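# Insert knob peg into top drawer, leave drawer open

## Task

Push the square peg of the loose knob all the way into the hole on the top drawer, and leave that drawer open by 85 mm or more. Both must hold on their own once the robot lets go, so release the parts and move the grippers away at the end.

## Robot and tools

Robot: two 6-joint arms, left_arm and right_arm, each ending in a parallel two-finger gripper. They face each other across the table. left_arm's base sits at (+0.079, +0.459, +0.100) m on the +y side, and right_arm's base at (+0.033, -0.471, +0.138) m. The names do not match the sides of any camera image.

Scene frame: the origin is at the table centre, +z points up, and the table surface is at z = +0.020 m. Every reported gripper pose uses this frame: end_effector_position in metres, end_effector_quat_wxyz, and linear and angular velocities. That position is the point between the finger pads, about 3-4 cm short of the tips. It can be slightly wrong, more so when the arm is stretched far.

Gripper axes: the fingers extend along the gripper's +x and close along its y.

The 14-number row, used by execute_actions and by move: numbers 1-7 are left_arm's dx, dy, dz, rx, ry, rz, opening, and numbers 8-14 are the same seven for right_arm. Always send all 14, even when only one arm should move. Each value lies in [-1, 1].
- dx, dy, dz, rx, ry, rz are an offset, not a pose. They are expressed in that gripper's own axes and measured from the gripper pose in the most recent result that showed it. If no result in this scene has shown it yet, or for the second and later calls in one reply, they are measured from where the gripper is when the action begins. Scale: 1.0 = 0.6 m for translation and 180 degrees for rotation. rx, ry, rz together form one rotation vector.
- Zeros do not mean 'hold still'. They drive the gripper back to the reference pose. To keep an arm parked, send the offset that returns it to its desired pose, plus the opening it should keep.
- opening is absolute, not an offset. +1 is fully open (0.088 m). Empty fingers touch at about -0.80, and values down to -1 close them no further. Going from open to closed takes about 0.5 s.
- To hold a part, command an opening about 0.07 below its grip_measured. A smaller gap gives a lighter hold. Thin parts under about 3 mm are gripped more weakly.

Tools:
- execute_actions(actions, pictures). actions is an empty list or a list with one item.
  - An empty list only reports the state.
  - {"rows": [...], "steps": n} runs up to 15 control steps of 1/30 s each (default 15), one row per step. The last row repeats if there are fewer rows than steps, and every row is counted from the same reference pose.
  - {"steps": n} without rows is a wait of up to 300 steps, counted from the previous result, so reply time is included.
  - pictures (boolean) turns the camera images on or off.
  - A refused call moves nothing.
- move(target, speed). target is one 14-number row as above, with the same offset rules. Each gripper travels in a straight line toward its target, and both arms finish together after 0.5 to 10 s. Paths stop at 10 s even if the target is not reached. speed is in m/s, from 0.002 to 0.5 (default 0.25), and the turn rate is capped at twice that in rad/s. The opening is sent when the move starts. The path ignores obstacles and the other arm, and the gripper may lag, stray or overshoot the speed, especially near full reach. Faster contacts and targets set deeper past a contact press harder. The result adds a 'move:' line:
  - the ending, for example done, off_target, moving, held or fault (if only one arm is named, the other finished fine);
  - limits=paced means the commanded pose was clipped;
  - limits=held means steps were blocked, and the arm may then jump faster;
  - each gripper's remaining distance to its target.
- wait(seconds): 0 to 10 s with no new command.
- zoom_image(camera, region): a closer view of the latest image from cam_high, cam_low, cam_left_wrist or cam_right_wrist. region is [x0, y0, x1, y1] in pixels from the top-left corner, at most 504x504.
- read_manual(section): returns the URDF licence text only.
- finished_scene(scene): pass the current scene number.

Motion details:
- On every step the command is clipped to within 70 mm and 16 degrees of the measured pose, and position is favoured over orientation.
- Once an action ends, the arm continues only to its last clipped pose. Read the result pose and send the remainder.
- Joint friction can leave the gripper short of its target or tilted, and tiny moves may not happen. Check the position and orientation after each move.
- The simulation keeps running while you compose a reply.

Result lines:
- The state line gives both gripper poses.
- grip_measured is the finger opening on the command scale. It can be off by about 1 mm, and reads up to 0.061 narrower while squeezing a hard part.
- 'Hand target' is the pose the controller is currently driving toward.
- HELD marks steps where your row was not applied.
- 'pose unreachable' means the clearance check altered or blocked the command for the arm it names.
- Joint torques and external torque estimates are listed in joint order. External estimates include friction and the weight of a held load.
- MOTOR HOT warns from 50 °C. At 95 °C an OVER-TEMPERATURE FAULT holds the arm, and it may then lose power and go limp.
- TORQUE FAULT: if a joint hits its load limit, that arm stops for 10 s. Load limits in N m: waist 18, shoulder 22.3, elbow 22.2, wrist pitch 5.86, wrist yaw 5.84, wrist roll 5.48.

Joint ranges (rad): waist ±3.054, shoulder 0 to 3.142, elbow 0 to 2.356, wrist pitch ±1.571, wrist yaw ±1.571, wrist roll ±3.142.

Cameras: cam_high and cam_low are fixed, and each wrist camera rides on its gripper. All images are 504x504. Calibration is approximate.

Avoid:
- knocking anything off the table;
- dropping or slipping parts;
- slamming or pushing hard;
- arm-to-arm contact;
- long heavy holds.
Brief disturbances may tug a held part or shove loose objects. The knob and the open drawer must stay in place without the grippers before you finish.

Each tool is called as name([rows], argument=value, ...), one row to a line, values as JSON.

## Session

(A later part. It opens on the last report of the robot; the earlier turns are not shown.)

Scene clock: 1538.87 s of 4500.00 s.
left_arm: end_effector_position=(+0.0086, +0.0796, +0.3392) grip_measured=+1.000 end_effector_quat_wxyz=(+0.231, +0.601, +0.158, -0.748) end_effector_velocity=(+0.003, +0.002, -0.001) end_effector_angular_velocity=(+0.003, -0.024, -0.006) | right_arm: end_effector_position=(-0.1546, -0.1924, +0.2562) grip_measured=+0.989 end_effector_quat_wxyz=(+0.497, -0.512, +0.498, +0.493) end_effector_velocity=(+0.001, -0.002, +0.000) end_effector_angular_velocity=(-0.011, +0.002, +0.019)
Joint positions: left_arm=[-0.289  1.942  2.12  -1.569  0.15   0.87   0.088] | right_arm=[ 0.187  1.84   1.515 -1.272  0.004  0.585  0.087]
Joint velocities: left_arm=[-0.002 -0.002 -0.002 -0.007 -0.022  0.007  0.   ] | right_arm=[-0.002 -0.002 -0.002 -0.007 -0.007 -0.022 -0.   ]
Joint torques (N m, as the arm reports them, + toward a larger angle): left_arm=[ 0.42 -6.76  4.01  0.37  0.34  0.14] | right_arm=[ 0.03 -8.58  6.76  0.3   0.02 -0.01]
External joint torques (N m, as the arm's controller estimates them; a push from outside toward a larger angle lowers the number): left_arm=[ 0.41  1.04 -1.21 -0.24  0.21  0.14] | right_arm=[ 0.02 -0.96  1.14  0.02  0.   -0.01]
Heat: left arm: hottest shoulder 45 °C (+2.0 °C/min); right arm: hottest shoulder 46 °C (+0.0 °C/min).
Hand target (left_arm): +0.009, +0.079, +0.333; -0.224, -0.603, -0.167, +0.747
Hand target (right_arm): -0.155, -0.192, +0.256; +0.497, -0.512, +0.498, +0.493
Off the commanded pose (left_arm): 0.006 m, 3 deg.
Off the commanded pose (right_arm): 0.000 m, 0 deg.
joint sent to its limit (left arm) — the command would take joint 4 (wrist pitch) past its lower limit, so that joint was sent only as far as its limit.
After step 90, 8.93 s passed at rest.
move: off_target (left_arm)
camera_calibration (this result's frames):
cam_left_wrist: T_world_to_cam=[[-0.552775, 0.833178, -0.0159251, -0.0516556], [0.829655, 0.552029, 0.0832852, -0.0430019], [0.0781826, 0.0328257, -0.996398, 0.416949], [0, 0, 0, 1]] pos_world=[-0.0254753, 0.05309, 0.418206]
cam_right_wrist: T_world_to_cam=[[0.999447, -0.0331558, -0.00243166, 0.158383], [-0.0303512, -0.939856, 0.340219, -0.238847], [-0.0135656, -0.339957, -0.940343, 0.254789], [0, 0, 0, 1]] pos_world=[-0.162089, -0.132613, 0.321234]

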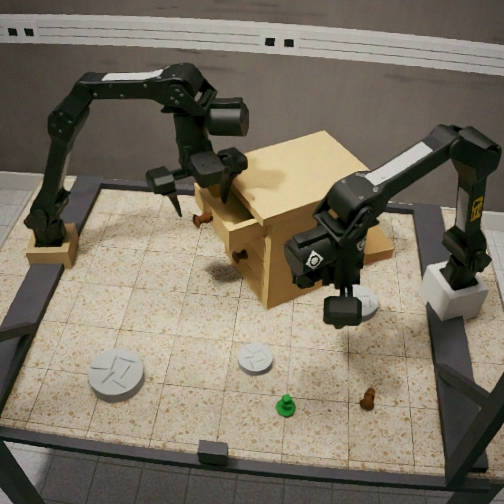

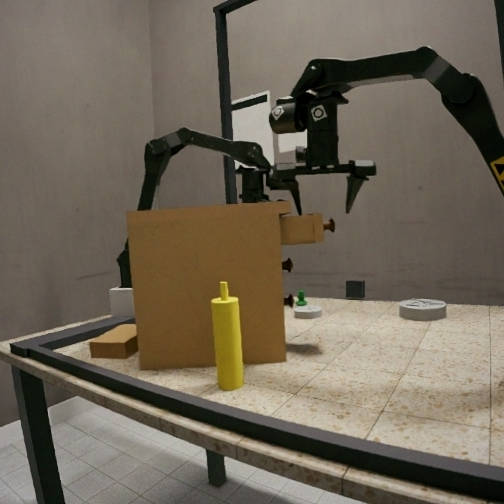

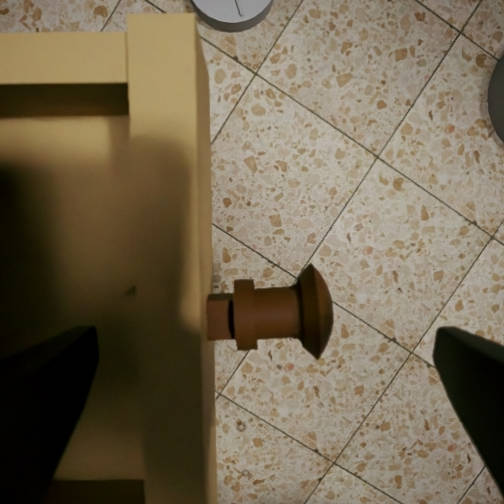

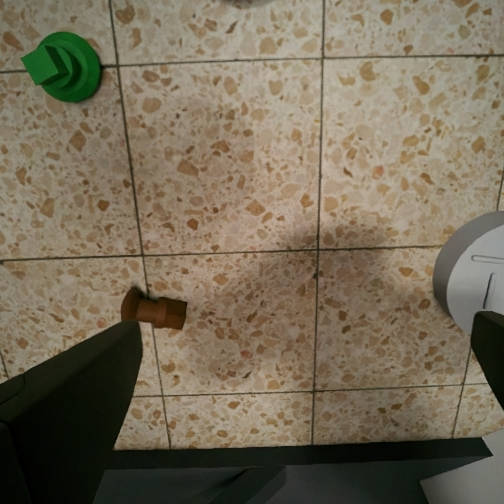

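move(target=[0.049,0.005,-0.012,-0.012,0,0,1,0,0,0,0,0,0,1], speed=0.04)

zoom_image(camera="cam_low", region=[260, 160, 380, 280])

Scene clock: 1552.80 s of 4500.00 s.
left_arm: end_effector_position=(+0.0087, +0.0742, +0.3082) grip_measured=+1.000 end_effector_quat_wxyz=(+0.238, +0.599, +0.171, -0.745) end_effector_velocity=(-0.004, +0.001, -0.002) end_effector_angular_velocity=(-0.012, +0.013, +0.013) | right_arm: end_effector_position=(-0.1546, -0.1924, +0.2562) grip_measured=+0.989 end_effector_quat_wxyz=(+0.497, -0.512, +0.498, +0.493) end_effector_velocity=(-0.001, +0.001, +0.000) end_effector_angular_velocity=(+0.002, +0.010, +0.005)
Joint positions: left_arm=[-0.287  1.921  1.96  -1.437  0.15   0.844  0.088] | right_arm=[ 0.187  1.84   1.515 -1.272  0.004  0.585  0.087]
Joint velocities: left_arm=[-0.007 -0.022 -0.042  0.037  0.007 -0.022  0.   ] | right_arm=[-0.002 -0.002 -0.002  0.007 -0.007 -0.007 -0.   ]
Joint torques (N m, as the arm reports them, + toward a larger angle): left_arm=[ 0.37 -9.56  3.86  0.68  0.18 -0.15] | right_arm=[ 0.04 -8.53  6.76  0.31  0.03 -0.01]
External joint torques (N m, as the arm's controller estimates them; a push from outside toward a larger angle lowers the number): left_arm=[ 0.42 -1.66 -1.59  0.1   0.05 -0.14] | right_arm=[ 0.05 -0.85  1.09  0.01  0.   -0.01]
Heat: left arm: hottest shoulder 44 °C (+0.0 °C/min); right arm: hottest shoulder 46 °C (+0.0 °C/min).
Hand target (left_arm): +0.011, +0.076, +0.309; -0.242, -0.597, -0.173, +0.745
Hand target (right_arm): -0.155, -0.192, +0.256; +0.497, -0.512, +0.498, +0.493
Off the commanded pose (left_arm): 0.003 m, 1 deg.
Off the commanded pose (right_arm): 0.000 m, 0 deg.
After step 90, 9.93 s passed at rest.
move: done
camera_calibration (this result's frames):
cam_left_wrist: T_world_to_cam=[[-0.575494, 0.81779, -0.00521897, -0.0494781], [0.814494, 0.573725, 0.0862489, -0.0399245], [0.0735277, 0.0453849, -0.99626, 0.385261], [0, 0, 0, 1]] pos_world=[-0.0242834, 0.0458833, 0.387005]
cam_right_wrist: T_world_to_cam=[[0.999447, -0.0331558, -0.00243166, 0.158383], [-0.0303512, -0.939856, 0.340219, -0.238847], [-0.0135656, -0.339957, -0.940343, 0.254789], [0, 0, 0, 1]] pos_world=[-0.162089, -0.132613, 0.321234]

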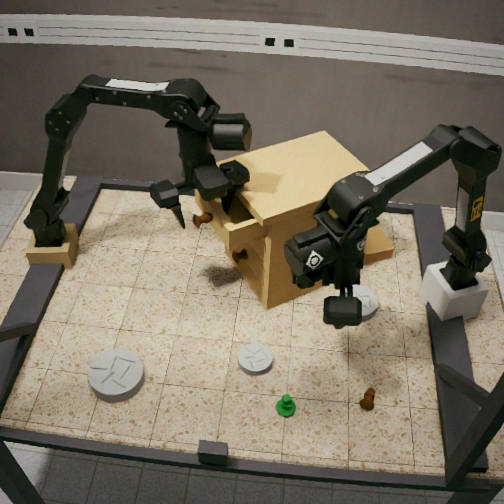

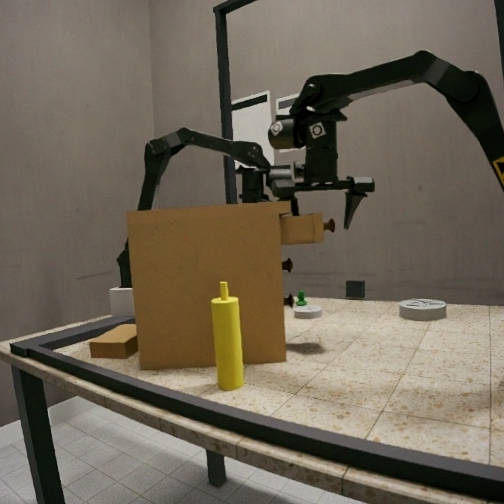

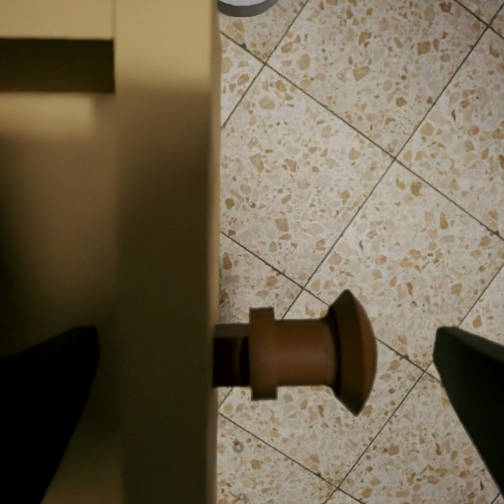

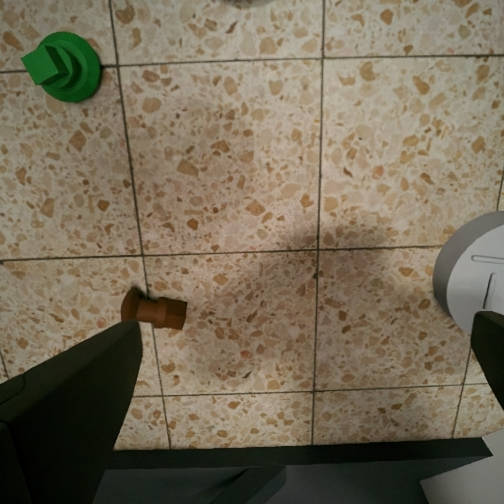

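Region (260, 160, 380, 280) of cam_low's 504x504 image, scaled by 4.200, with more detail than that image has.

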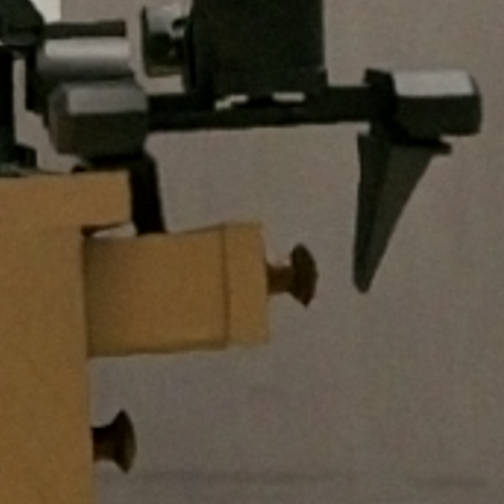

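execute_actions([
  {"rows":[[0,0,0,0,0,0,0.7,0,0,0,0,0,0,1],[0,0,0,0,0,0,0.7,0,0,0,0,0,0,1],[0,0,0,0,0,0,0.6,0,0,0,0,0,0,1],[0,0,0,0,0,0,0.6,0,0,0,0,0,0,1],[0,0,0,0,0,0,0.5,0,0,0,0,0,0,1],[0,0,0,0,0,0,0.5,0,0,0,0,0,0,1],[0,0,0,0,0,0,0.45,0,0,0,0,0,0,1],[0,0,0,0,0,0,0.4,0,0,0,0,0,0,1],[0,0,0,0,0,0,0.35,0,0,0,0,0,0,1],[0,0,0,0,0,0,0.3,0,0,0,0,0,0,1],[0,0,0,0,0,0,0.25,0,0,0,0,0,0,1],[0,0,0,0,0,0,0.2,0,0,0,0,0,0,1]],"steps":15},
])

Scene clock: 1558.70 s of 4500.00 s.
left_arm: end_effector_position=(+0.0096, +0.0737, +0.3080) grip_measured=+0.283 end_effector_quat_wxyz=(+0.239, +0.599, +0.169, -0.745) end_effector_velocity=(+0.001, +0.005, -0.001) end_effector_angular_velocity=(+0.010, -0.020, -0.065) | right_arm: end_effector_position=(-0.1546, -0.1924, +0.2562) grip_measured=+0.989 end_effector_quat_wxyz=(+0.497, -0.512, +0.498, +0.493) end_effector_velocity=(-0.002, -0.004, +0.000) end_effector_angular_velocity=(-0.011, +0.002, +0.029)
Joint positions: left_arm=[-0.285  1.919  1.956 -1.432  0.149  0.846  0.053] | right_arm=[ 0.187  1.84   1.515 -1.272  0.004  0.585  0.087]
Joint velocities: left_arm=[-0.002 -0.002 -0.002 -0.022 -0.007  0.066 -0.027] | right_arm=[ 0.007 -0.002 -0.002 -0.007 -0.007 -0.022 -0.   ]
Joint torques (N m, as the arm reports them, + toward a larger angle): left_arm=[-0.1  -8.13  5.58  0.17  0.2  -0.15] | right_arm=[-0.01 -8.51  6.78  0.3   0.03 -0.01]
External joint torques (N m, as the arm's controller estimates them; a push from outside toward a larger angle lowers the number): left_arm=[-0.09 -0.22  0.12 -0.41  0.06 -0.11] | right_arm=[-0.03 -0.88  1.15  0.01 -0.01 -0.01]
Heat: left arm: hottest shoulder 45 °C (+0.0 °C/min); right arm: hottest shoulder 46 °C (+0.0 °C/min).
Hand target (left_arm): +0.009, +0.074, +0.308; -0.238, -0.599, -0.171, +0.745
Hand target (right_arm): -0.155, -0.192, +0.256; +0.497, -0.512, +0.498, +0.493
Off the commanded pose (left_arm): 0.001 m, 0 deg.
Off the commanded pose (right_arm): 0.000 m, 0 deg.
Steps of this call (steps 1 to 90: nothing new was sent; then 2.40 s passed at rest; steps 91 to 105: all 15 steps of this action). Readings (end_effector_position):
91: left_arm (+0.0087, +0.0740, +0.3080) | right_arm (-0.1546, -0.1924, +0.2562)
92: left_arm (+0.0087, +0.0740, +0.3080) | right_arm (-0.1546, -0.1924, +0.2562)
94: left_arm (+0.0087, +0.0740, +0.3080) | right_arm (-0.1546, -0.1924, +0.2562)
98: left_arm (+0.0094, +0.0737, +0.3080) | right_arm (-0.1546, -0.1924, +0.2562)
105: the state above
camera_calibration (this result's frames):
cam_left_wrist: T_world_to_cam=[[-0.575437, 0.817797, -0.00900694, -0.0473958], [0.814401, 0.573988, 0.0853793, -0.0401349], [0.0749927, 0.0417951, -0.996308, 0.385271], [0, 0, 0, 1]] pos_world=[-0.0234799, 0.0456946, 0.386849]
cam_right_wrist: T_world_to_cam=[[0.999447, -0.0331558, -0.00243166, 0.158383], [-0.0303512, -0.939856, 0.340219, -0.238847], [-0.0135656, -0.339957, -0.940343, 0.254789], [0, 0, 0, 1]] pos_world=[-0.162089, -0.132613, 0.321234]

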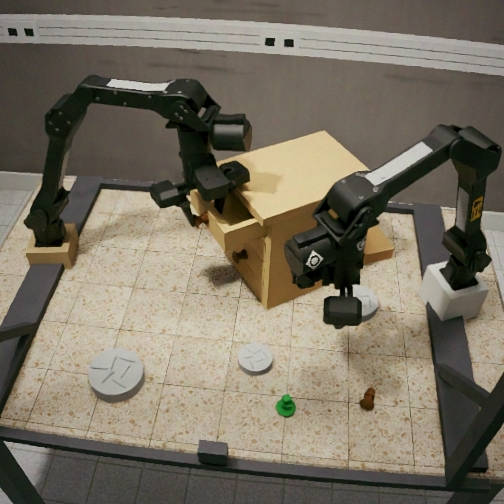

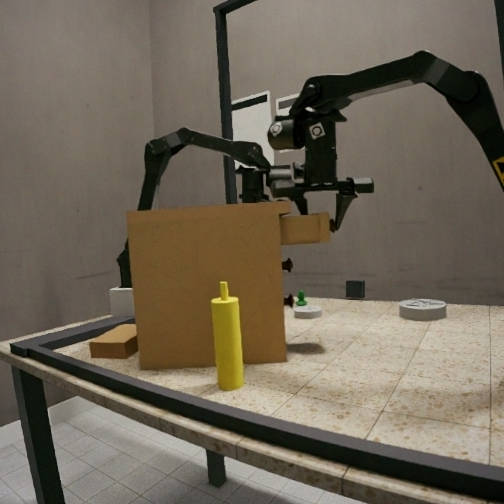

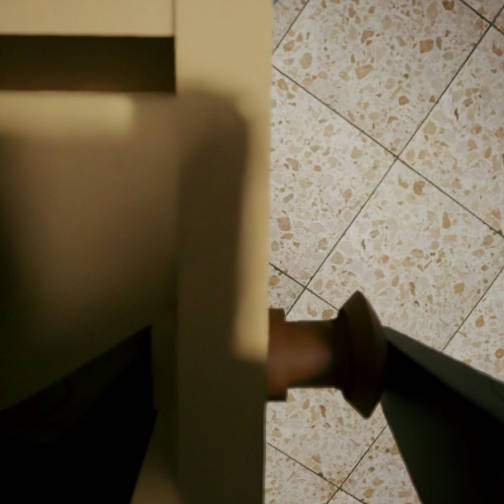

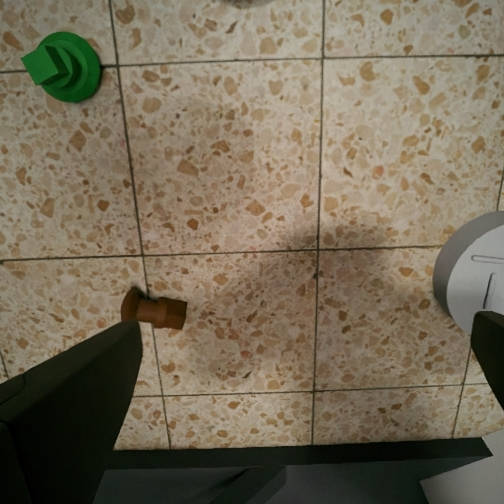

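execute_actions([
  {"rows":[[0,0,0,0,0,0,0.1,0,0,0,0,0,0,1]],"steps":15},
])

zoom_image(camera="cam_left_wrist", region=[200, 260, 420, 460])

zoom_image(camera="cam_low", region=[260, 160, 380, 280])

Scene clock: 1562.80 s of 4500.00 s.
left_arm: end_effector_position=(+0.0096, +0.0736, +0.3080) grip_measured=+0.264 end_effector_quat_wxyz=(+0.238, +0.599, +0.168, -0.746) end_effector_velocity=(-0.001, +0.006, -0.001) end_effector_angular_velocity=(+0.022, -0.009, +0.001) | right_arm: end_effector_position=(-0.1546, -0.1924, +0.2562) grip_measured=+0.989 end_effector_quat_wxyz=(+0.497, -0.512, +0.498, +0.493) end_effector_velocity=(+0.003, -0.001, +0.000) end_effector_angular_velocity=(-0.002, -0.010, -0.010)
Joint positions: left_arm=[-0.285  1.919  1.956 -1.432  0.149  0.85   0.052] | right_arm=[ 0.187  1.84   1.515 -1.272  0.004  0.585  0.087]
Joint velocities: left_arm=[-0.007 -0.002 -0.002 -0.022 -0.007 -0.007 -0.   ] | right_arm=[-0.002 -0.002 -0.002 -0.007  0.007  0.007 -0.   ]
Joint torques (N m, as the arm reports them, + toward a larger angle): left_arm=[ 0.07 -8.17  5.04  0.48  0.14 -0.13] | right_arm=[ 0.02 -8.52  6.77  0.32  0.03 -0.03]
External joint torques (N m, as the arm's controller estimates them; a push from outside toward a larger angle lowers the number): left_arm=[ 0.12 -0.19 -0.43 -0.09  0.   -0.13] | right_arm=[ 0.03 -0.82  1.07  0.01  0.   -0.03]
Heat: left arm: hottest shoulder 45 °C (+0.0 °C/min); right arm: hottest shoulder 46 °C (+0.0 °C/min).
Hand target (left_arm): +0.010, +0.074, +0.308; -0.239, -0.599, -0.169, +0.745
Hand target (right_arm): -0.155, -0.192, +0.256; +0.497, -0.512, +0.498, +0.493
Off the commanded pose (left_arm): 0.000 m, 0 deg.
Off the commanded pose (right_arm): 0.000 m, 0 deg.
Steps of this call (steps 1 to 90: nothing new was sent; then 0.60 s passed at rest; steps 91 to 105: all 15 steps of this action). Readings (end_effector_position):
91: left_arm (+0.0096, +0.0737, +0.3080) | right_arm (-0.1546, -0.1924, +0.2562)
92: left_arm (+0.0096, +0.0737, +0.3080) | right_arm (-0.1546, -0.1924, +0.2562)
94: left_arm (+0.0096, +0.0736, +0.3080) | right_arm (-0.1546, -0.1924, +0.2562)
98: left_arm (+0.0096, +0.0736, +0.3080) | right_arm (-0.1546, -0.1924, +0.2562)
105: the state above
camera_calibration (this result's frames):
cam_left_wrist: T_world_to_cam=[[-0.572085, 0.82013, -0.0102401, -0.0471595], [0.816688, 0.570749, 0.0852486, -0.0398251], [0.0757595, 0.0404065, -0.996307, 0.385385], [0, 0, 0, 1]] pos_world=[-0.0236511, 0.045835, 0.386874]
cam_right_wrist: T_world_to_cam=[[0.999447, -0.0331558, -0.00243166, 0.158383], [-0.0303512, -0.939856, 0.340219, -0.238847], [-0.0135656, -0.339957, -0.940343, 0.254789], [0, 0, 0, 1]] pos_world=[-0.162089, -0.132613, 0.321234]

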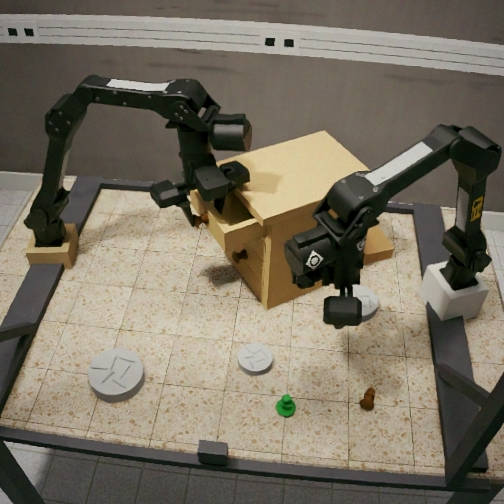

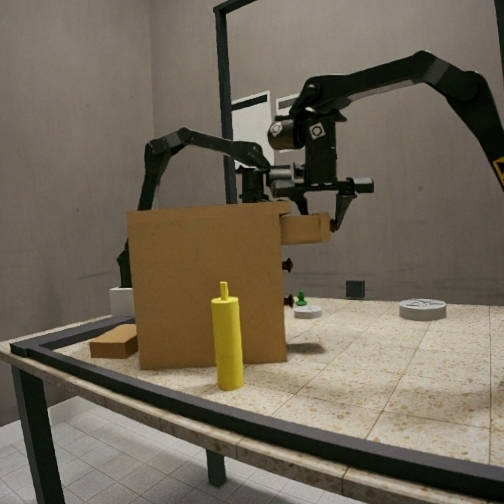

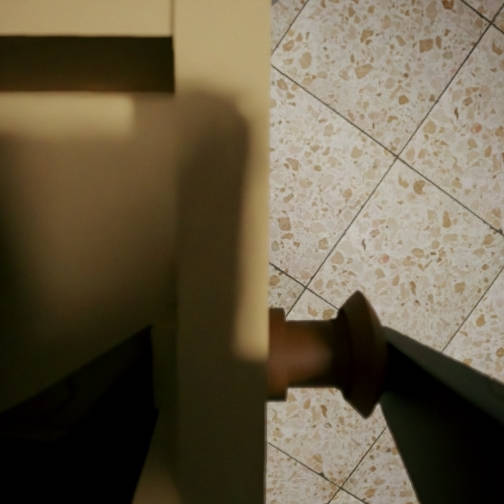

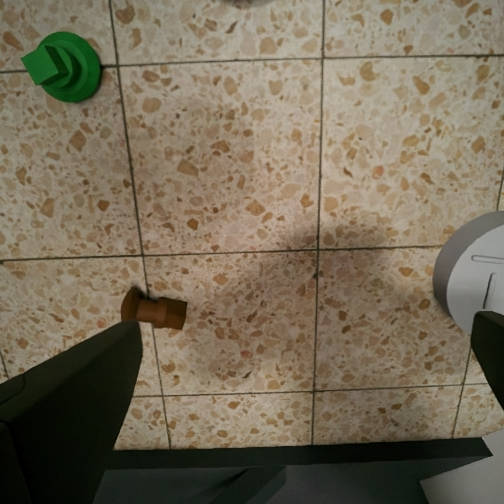

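Region (200, 260, 420, 460) of cam_left_wrist's 504x504 image, scaled by 2.291, with more detail than that image has; it fills the top 458 rows of this view, and the rest is white.

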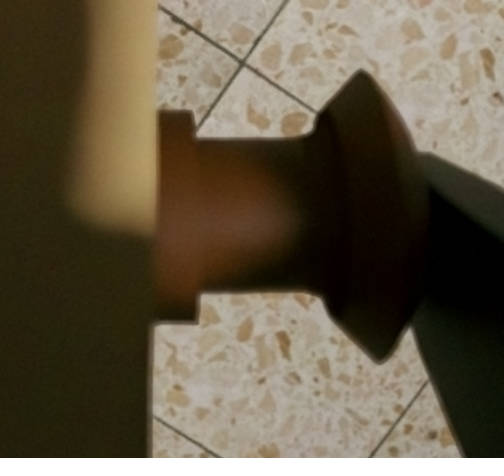

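Region (260, 160, 380, 280) of cam_low's 504x504 image, scaled by 4.200, with more detail than that image has.

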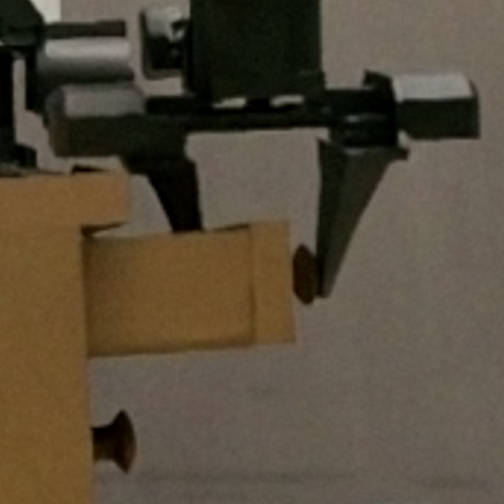

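move(target=[0,-0.03,0,0,0,0,0.05,0,0,0,0,0,0,1], speed=0.02)

zoom_image(camera="cam_low", region=[260, 160, 380, 280])

Scene clock: 1570.87 s of 4500.00 s.
left_arm: end_effector_position=(+0.0055, +0.0794, +0.3062) grip_measured=+0.264 end_effector_quat_wxyz=(+0.246, +0.599, +0.164, -0.744) end_effector_velocity=(-0.001, +0.002, +0.001) end_effector_angular_velocity=(-0.009, -0.007, -0.013) | right_arm: end_effector_position=(-0.1546, -0.1924, +0.2562) grip_measured=+0.989 end_effector_quat_wxyz=(+0.497, -0.512, +0.498, +0.493) end_effector_velocity=(-0.001, -0.002, +0.001) end_effector_angular_velocity=(-0.014, +0.017, +0.004)
Joint positions: left_arm=[-0.302  1.879  1.893 -1.391  0.137  0.825  0.052] | right_arm=[ 0.187  1.84   1.515 -1.272  0.004  0.585  0.087]
Joint velocities: left_arm=[-0.007 -0.012 -0.012  0.007 -0.007  0.007  0.   ] | right_arm=[-0.002 -0.002  0.002 -0.007 -0.022 -0.007 -0.   ]
Joint torques (N m, as the arm reports them, + toward a larger angle): left_arm=[-1.14 -9.85  3.37 -0.37  0.39 -0.2 ] | right_arm=[ 0.   -8.55  6.76  0.31  0.02 -0.02]
External joint torques (N m, as the arm's controller estimates them; a push from outside toward a larger angle lowers the number): left_arm=[-1.08 -2.14 -2.16 -0.98  0.26 -0.2 ] | right_arm=[ 0.03 -0.9   1.12  0.03 -0.01 -0.02]
Heat: left arm: hottest shoulder 45 °C (-1.0 °C/min); right arm: hottest shoulder 46 °C (+0.0 °C/min).
Hand target (left_arm): -0.000, +0.088, +0.307; -0.238, -0.599, -0.168, +0.746
Hand target (right_arm): -0.155, -0.192, +0.256; +0.497, -0.512, +0.498, +0.493
Off the commanded pose (left_arm): 0.011 m, 1 deg.
Off the commanded pose (right_arm): 0.000 m, 0 deg.
After step 90, 3.93 s passed at rest.
move: off_target (left_arm)
camera_calibration (this result's frames):
cam_left_wrist: T_world_to_cam=[[-0.579509, 0.814572, -0.0253386, -0.0492006], [0.810923, 0.579448, 0.0815154, -0.0391313], [0.0810826, 0.0266912, -0.99635, 0.384747], [0, 0, 0, 1]] pos_world=[-0.027976, 0.0524826, 0.385286]
cam_right_wrist: T_world_to_cam=[[0.999447, -0.0331558, -0.00243166, 0.158383], [-0.0303512, -0.939856, 0.340219, -0.238847], [-0.0135656, -0.339957, -0.940343, 0.254789], [0, 0, 0, 1]] pos_world=[-0.162089, -0.132613, 0.321234]

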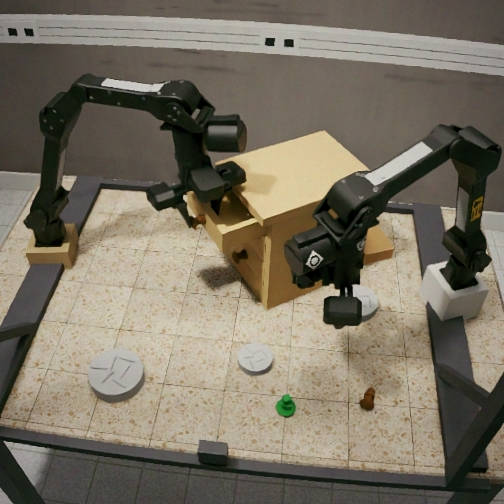

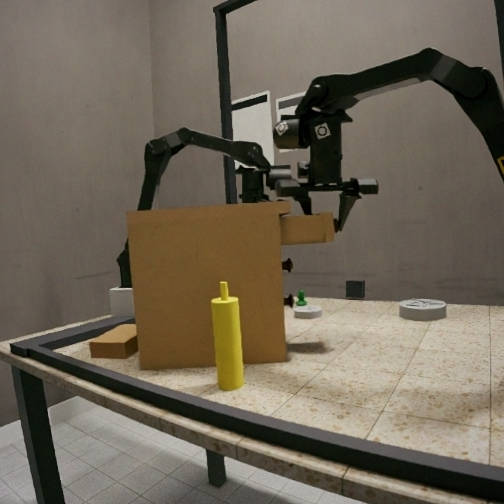

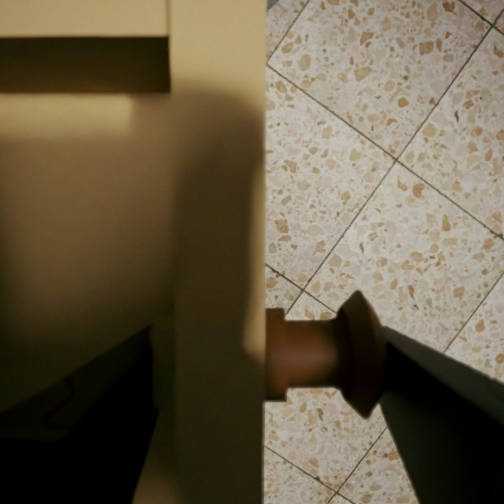

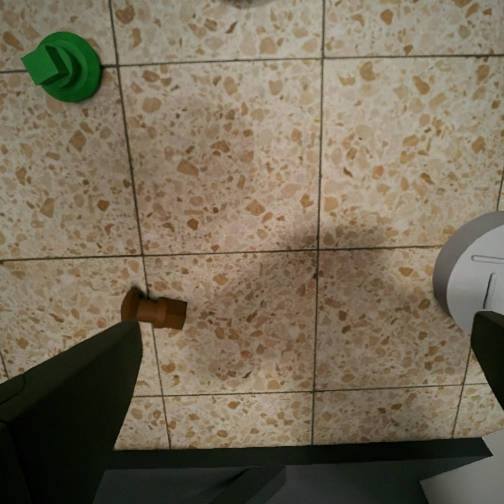

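Region (260, 160, 380, 280) of cam_low's 504x504 image, scaled by 4.200, with more detail than that image has.

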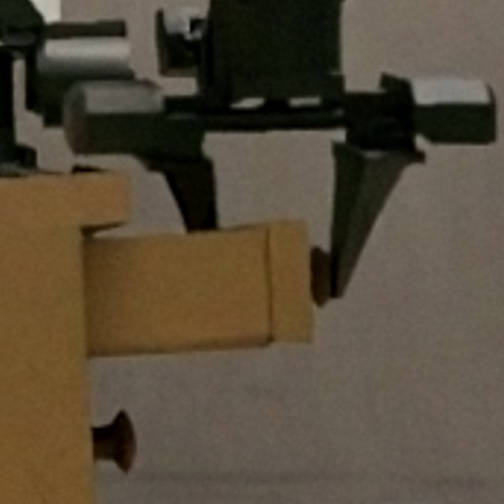

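execute_actions([
  {"rows":[[0,0,0,0,0,0,0.05,0,0,0,0,0,0,1],[0,0,0,0,0,0,0.05,0,0,0,0,0,0,1],[0,0,0,0,0,0,0.05,0,0,0,0,0,0,1],[0,0,0,0,0,0,0.6,0,0,0,0,0,0,1]],"steps":15},
], pictures=false)

move(target=[-0.1,-0.02,0.02,0,0,0,0.6,0,0,0,0,0,0,1], speed=0.1)

zoom_image(camera="cam_low", region=[260, 170, 380, 310])

Scene clock: 1575.70 s of 4500.00 s.
left_arm: end_effector_position=(+0.0056, +0.0799, +0.3062) grip_measured=+0.575 end_effector_quat_wxyz=(+0.246, +0.599, +0.165, -0.744) end_effector_velocity=(+0.002, -0.001, +0.000) end_effector_angular_velocity=(-0.011, -0.022, -0.005) | right_arm: end_effector_position=(-0.1546, -0.1924, +0.2562) grip_measured=+0.989 end_effector_quat_wxyz=(+0.497, -0.512, +0.498, +0.493) end_effector_velocity=(+0.001, -0.002, +0.000) end_effector_angular_velocity=(-0.010, +0.002, +0.005)
Joint positions: left_arm=[-0.302  1.878  1.892 -1.392  0.136  0.825  0.067] | right_arm=[ 0.187  1.84   1.515 -1.272  0.004  0.585  0.087]
Joint velocities: left_arm=[-0.002 -0.002 -0.002  0.007 -0.022  0.007  0.009] | right_arm=[-0.002 -0.002 -0.002 -0.007 -0.007 -0.007  0.   ]
Joint torques (N m, as the arm reports them, + toward a larger angle): left_arm=[ 0.13 -7.77  5.3   0.56  0.2   0.03] | right_arm=[ 0.05 -8.52  6.73  0.32  0.02 -0.01]
External joint torques (N m, as the arm's controller estimates them; a push from outside toward a larger angle lowers the number): left_arm=[ 0.12 -0.09 -0.25 -0.07  0.07  0.02] | right_arm=[ 0.04 -0.85  1.08  0.03  0.   -0.01]
Heat: left arm: hottest shoulder 46 °C (+0.0 °C/min); right arm: hottest shoulder 46 °C (+0.0 °C/min).
Hand target (left_arm): +0.006, +0.079, +0.306; -0.247, -0.599, -0.164, +0.744
Hand target (right_arm): -0.155, -0.192, +0.256; +0.497, -0.512, +0.498, +0.493
Off the commanded pose (left_arm): 0.001 m, 0 deg.
Off the commanded pose (right_arm): 0.000 m, 0 deg.
Steps of this call (steps 1 to 90: nothing new was sent; then 1.33 s passed at rest; steps 91 to 105: all 15 steps of this action). Readings (end_effector_position):
91: left_arm (+0.0055, +0.0793, +0.3064) | right_arm (-0.1546, -0.1924, +0.2562)
92: left_arm (+0.0056, +0.0793, +0.3063) | right_arm (-0.1546, -0.1924, +0.2562)
94: left_arm (+0.0056, +0.0792, +0.3064) | right_arm (-0.1546, -0.1924, +0.2562)
98: left_arm (+0.0056, +0.0799, +0.3062) | right_arm (-0.1546, -0.1924, +0.2562)
105: the state above

Scene clock: 1577.00 s of 4500.00 s.
left_arm: end_effector_position=(-0.0000, +0.0921, +0.3577) grip_measured=+0.597 end_effector_quat_wxyz=(+0.258, +0.591, +0.157, -0.748) end_effector_velocity=(+0.001, +0.004, +0.002) end_effector_angular_velocity=(+0.012, -0.008, +0.006) | right_arm: end_effector_position=(-0.1546, -0.1924, +0.2562) grip_measured=+0.989 end_effector_quat_wxyz=(+0.497, -0.512, +0.498, +0.493) end_effector_velocity=(+0.001, -0.006, +0.002) end_effector_angular_velocity=(-0.018, -0.003, +0.010)
Joint positions: left_arm=[-0.322  1.879  2.106 -1.569  0.136  0.796  0.068] | right_arm=[ 0.187  1.84   1.515 -1.272  0.004  0.585  0.087]
Joint velocities: left_arm=[-0.002 -0.002  0.007 -0.022 -0.007 -0.007 -0.   ] | right_arm=[ 0.002 -0.007 -0.002 -0.022 -0.007 -0.007 -0.   ]
Joint torques (N m, as the arm reports them, + toward a larger angle): left_arm=[-0.35 -8.96  6.14  0.45 -0.01 -0.08] | right_arm=[ 0.02 -8.54  6.71  0.31  0.02 -0.03]
External joint torques (N m, as the arm's controller estimates them; a push from outside toward a larger angle lowers the number): left_arm=[-0.33 -1.62  0.97 -0.21 -0.14 -0.07] | right_arm=[-0.02 -0.83  1.07  0.04  0.   -0.03]
Heat: left arm: hottest shoulder 46 °C (+0.0 °C/min); right arm: hottest shoulder 46 °C (+0.0 °C/min).
Hand target (left_arm): -0.001, +0.094, +0.366; -0.264, -0.587, -0.148, +0.751
Hand target (right_arm): -0.155, -0.192, +0.256; +0.497, -0.512, +0.498, +0.493
Off the commanded pose (left_arm): 0.009 m, 2 deg.
Off the commanded pose (right_arm): 0.000 m, 0 deg.
joint sent to its limit (left arm) — the command would take joint 4 (wrist pitch) past its lower limit, so that joint was sent only as far as its limit.
move: off_target (left_arm)
camera_calibration (this result's frames):
cam_left_wrist: T_world_to_cam=[[-0.586928, 0.808472, -0.0434533, -0.0543492], [0.80653, 0.58853, 0.0560429, -0.0378786], [0.0708827, -0.00215327, -0.997482, 0.439211], [0, 0, 0, 1]] pos_world=[-0.0324813, 0.0671782, 0.437866]
cam_right_wrist: T_world_to_cam=[[0.999447, -0.0331558, -0.00243166, 0.158383], [-0.0303512, -0.939856, 0.340219, -0.238847], [-0.0135656, -0.339957, -0.940343, 0.254789], [0, 0, 0, 1]] pos_world=[-0.162089, -0.132613, 0.321234]

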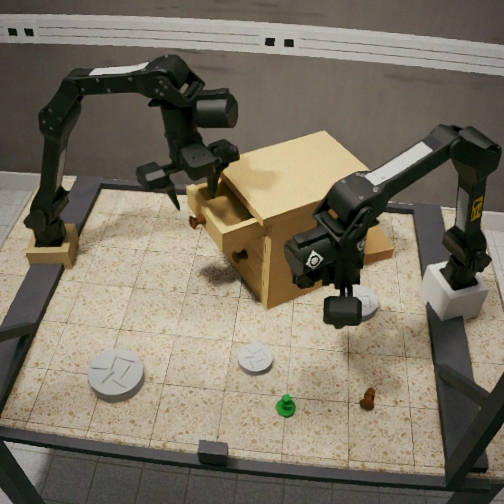

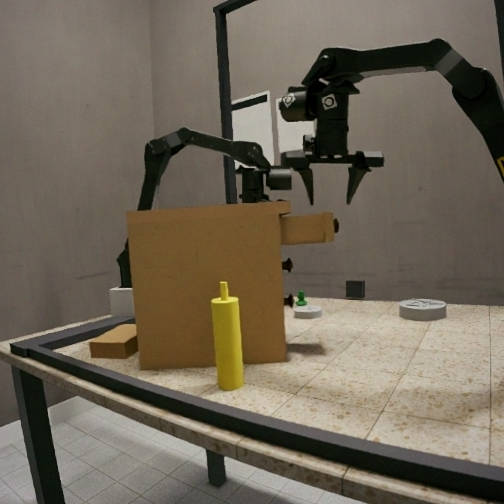

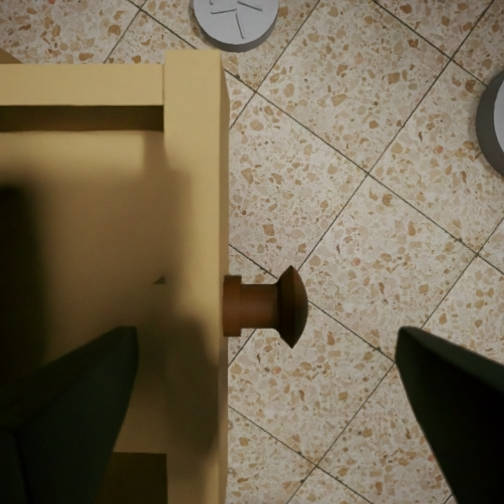

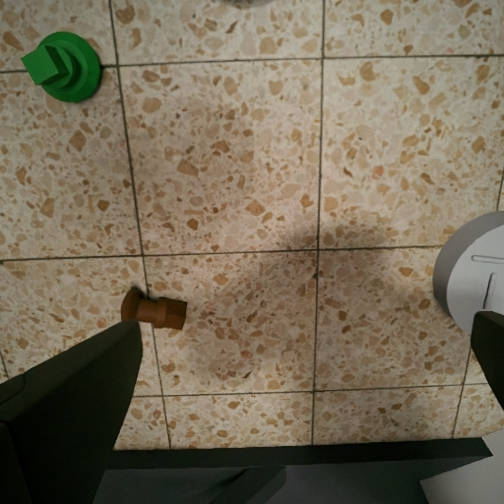

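Region (260, 170, 380, 310) of cam_low's 504x504 image, scaled by 3.600, with more detail than that image has; it fills the left 432 columns of this view, and the rest is white.

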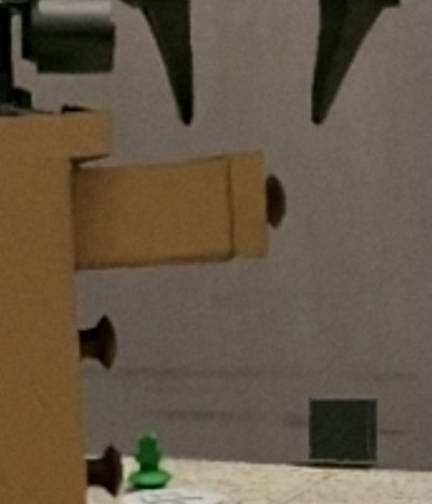

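move(target=[-0.05,-0.12,0.12,0,0,0,0.6,0,0,0,0,0,0,1], speed=0.2)

finished_scene(scene=1)

Scene clock: 1580.07 s of 4500.00 s.
left_arm: end_effector_position=(-0.0928, +0.1158, +0.3921) grip_measured=+0.597 end_effector_quat_wxyz=(+0.281, +0.560, +0.135, -0.767) end_effector_velocity=(-0.003, +0.002, +0.005) end_effector_angular_velocity=(-0.012, -0.003, +0.025) | right_arm: end_effector_position=(-0.1546, -0.1924, +0.2562) grip_measured=+0.989 end_effector_quat_wxyz=(+0.497, -0.512, +0.498, +0.493) end_effector_velocity=(-0.002, -0.000, +0.000) end_effector_angular_velocity=(+0.002, +0.010, -0.005)
Joint positions: left_arm=[-0.598  1.874  2.225 -1.57   0.076  0.516  0.068] | right_arm=[ 0.187  1.84   1.515 -1.272  0.004  0.585  0.087]
Joint velocities: left_arm=[-0.017 -0.002  0.017 -0.007 -0.022 -0.037 -0.   ] | right_arm=[ 0.002 -0.002 -0.002  0.007 -0.007  0.007  0.   ]
Joint torques (N m, as the arm reports them, + toward a larger angle): left_arm=[-0.5  -8.63  6.16  0.61 -0.12 -0.09] | right_arm=[ 0.02 -8.55  6.75  0.32  0.03 -0.02]
External joint torques (N m, as the arm's controller estimates them; a push from outside toward a larger angle lowers the number): left_arm=[-0.5  -1.44  1.1  -0.26 -0.18 -0.09] | right_arm=[-0.01 -0.88  1.08  0.02  0.   -0.02]
Heat: left arm: hottest shoulder 46 °C (+0.0 °C/min); right arm: hottest shoulder 46 °C (+0.0 °C/min).
Hand target (left_arm): -0.093, +0.118, +0.400; -0.287, -0.555, -0.127, +0.771
Hand target (right_arm): -0.155, -0.192, +0.256; +0.497, -0.512, +0.498, +0.493
Off the commanded pose (left_arm): 0.008 m, 6 deg.
Off the commanded pose (right_arm): 0.000 m, 0 deg.
joint sent to its limit (left arm) — the command would take joint 4 (wrist pitch) past its lower limit, so that joint was sent only as far as its limit.
move: off_target (left_arm)
camera_calibration (this result's frames):
cam_left_wrist: T_world_to_cam=[[-0.596646, 0.798448, -0.0805863, -0.111667], [0.802194, 0.596195, -0.0321926, 0.0542849], [0.0223411, -0.0838534, -0.996228, 0.484664], [0, 0, 0, 1]] pos_world=[-0.121001, 0.0974369, 0.475585]
cam_right_wrist: T_world_to_cam=[[0.999447, -0.0331558, -0.00243166, 0.158383], [-0.0303512, -0.939856, 0.340219, -0.238847], [-0.0135656, -0.339957, -0.940343, 0.254789], [0, 0, 0, 1]] pos_world=[-0.162089, -0.132613, 0.321234]

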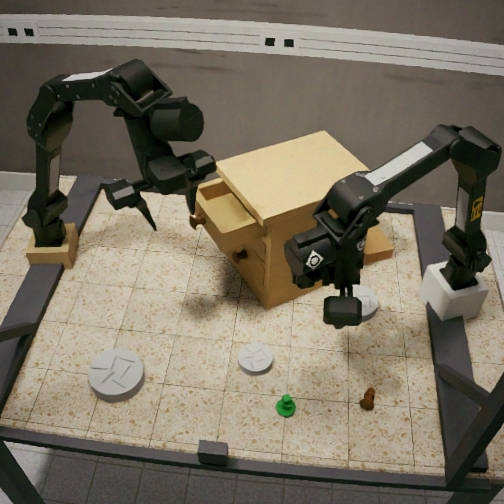

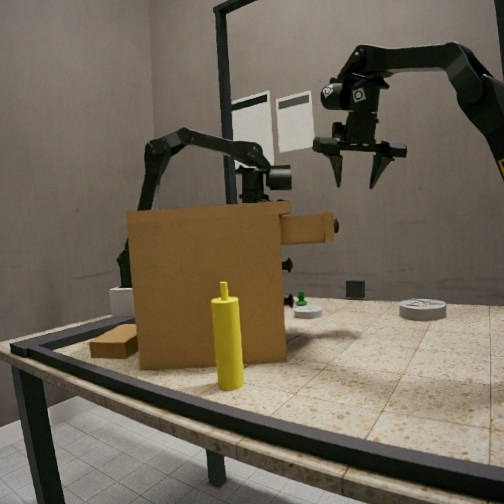

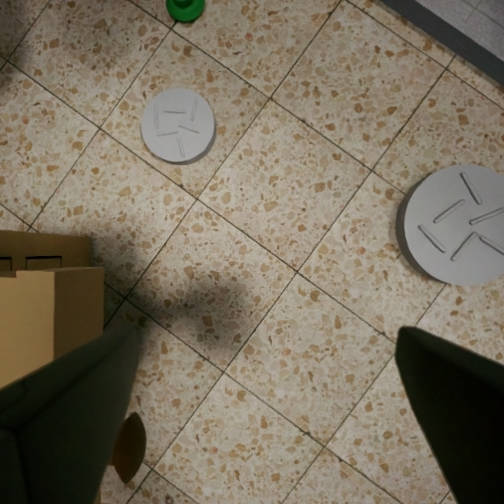

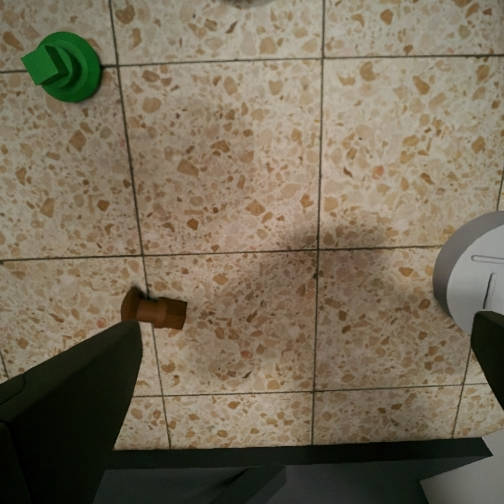

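The scene is finished: the task was done.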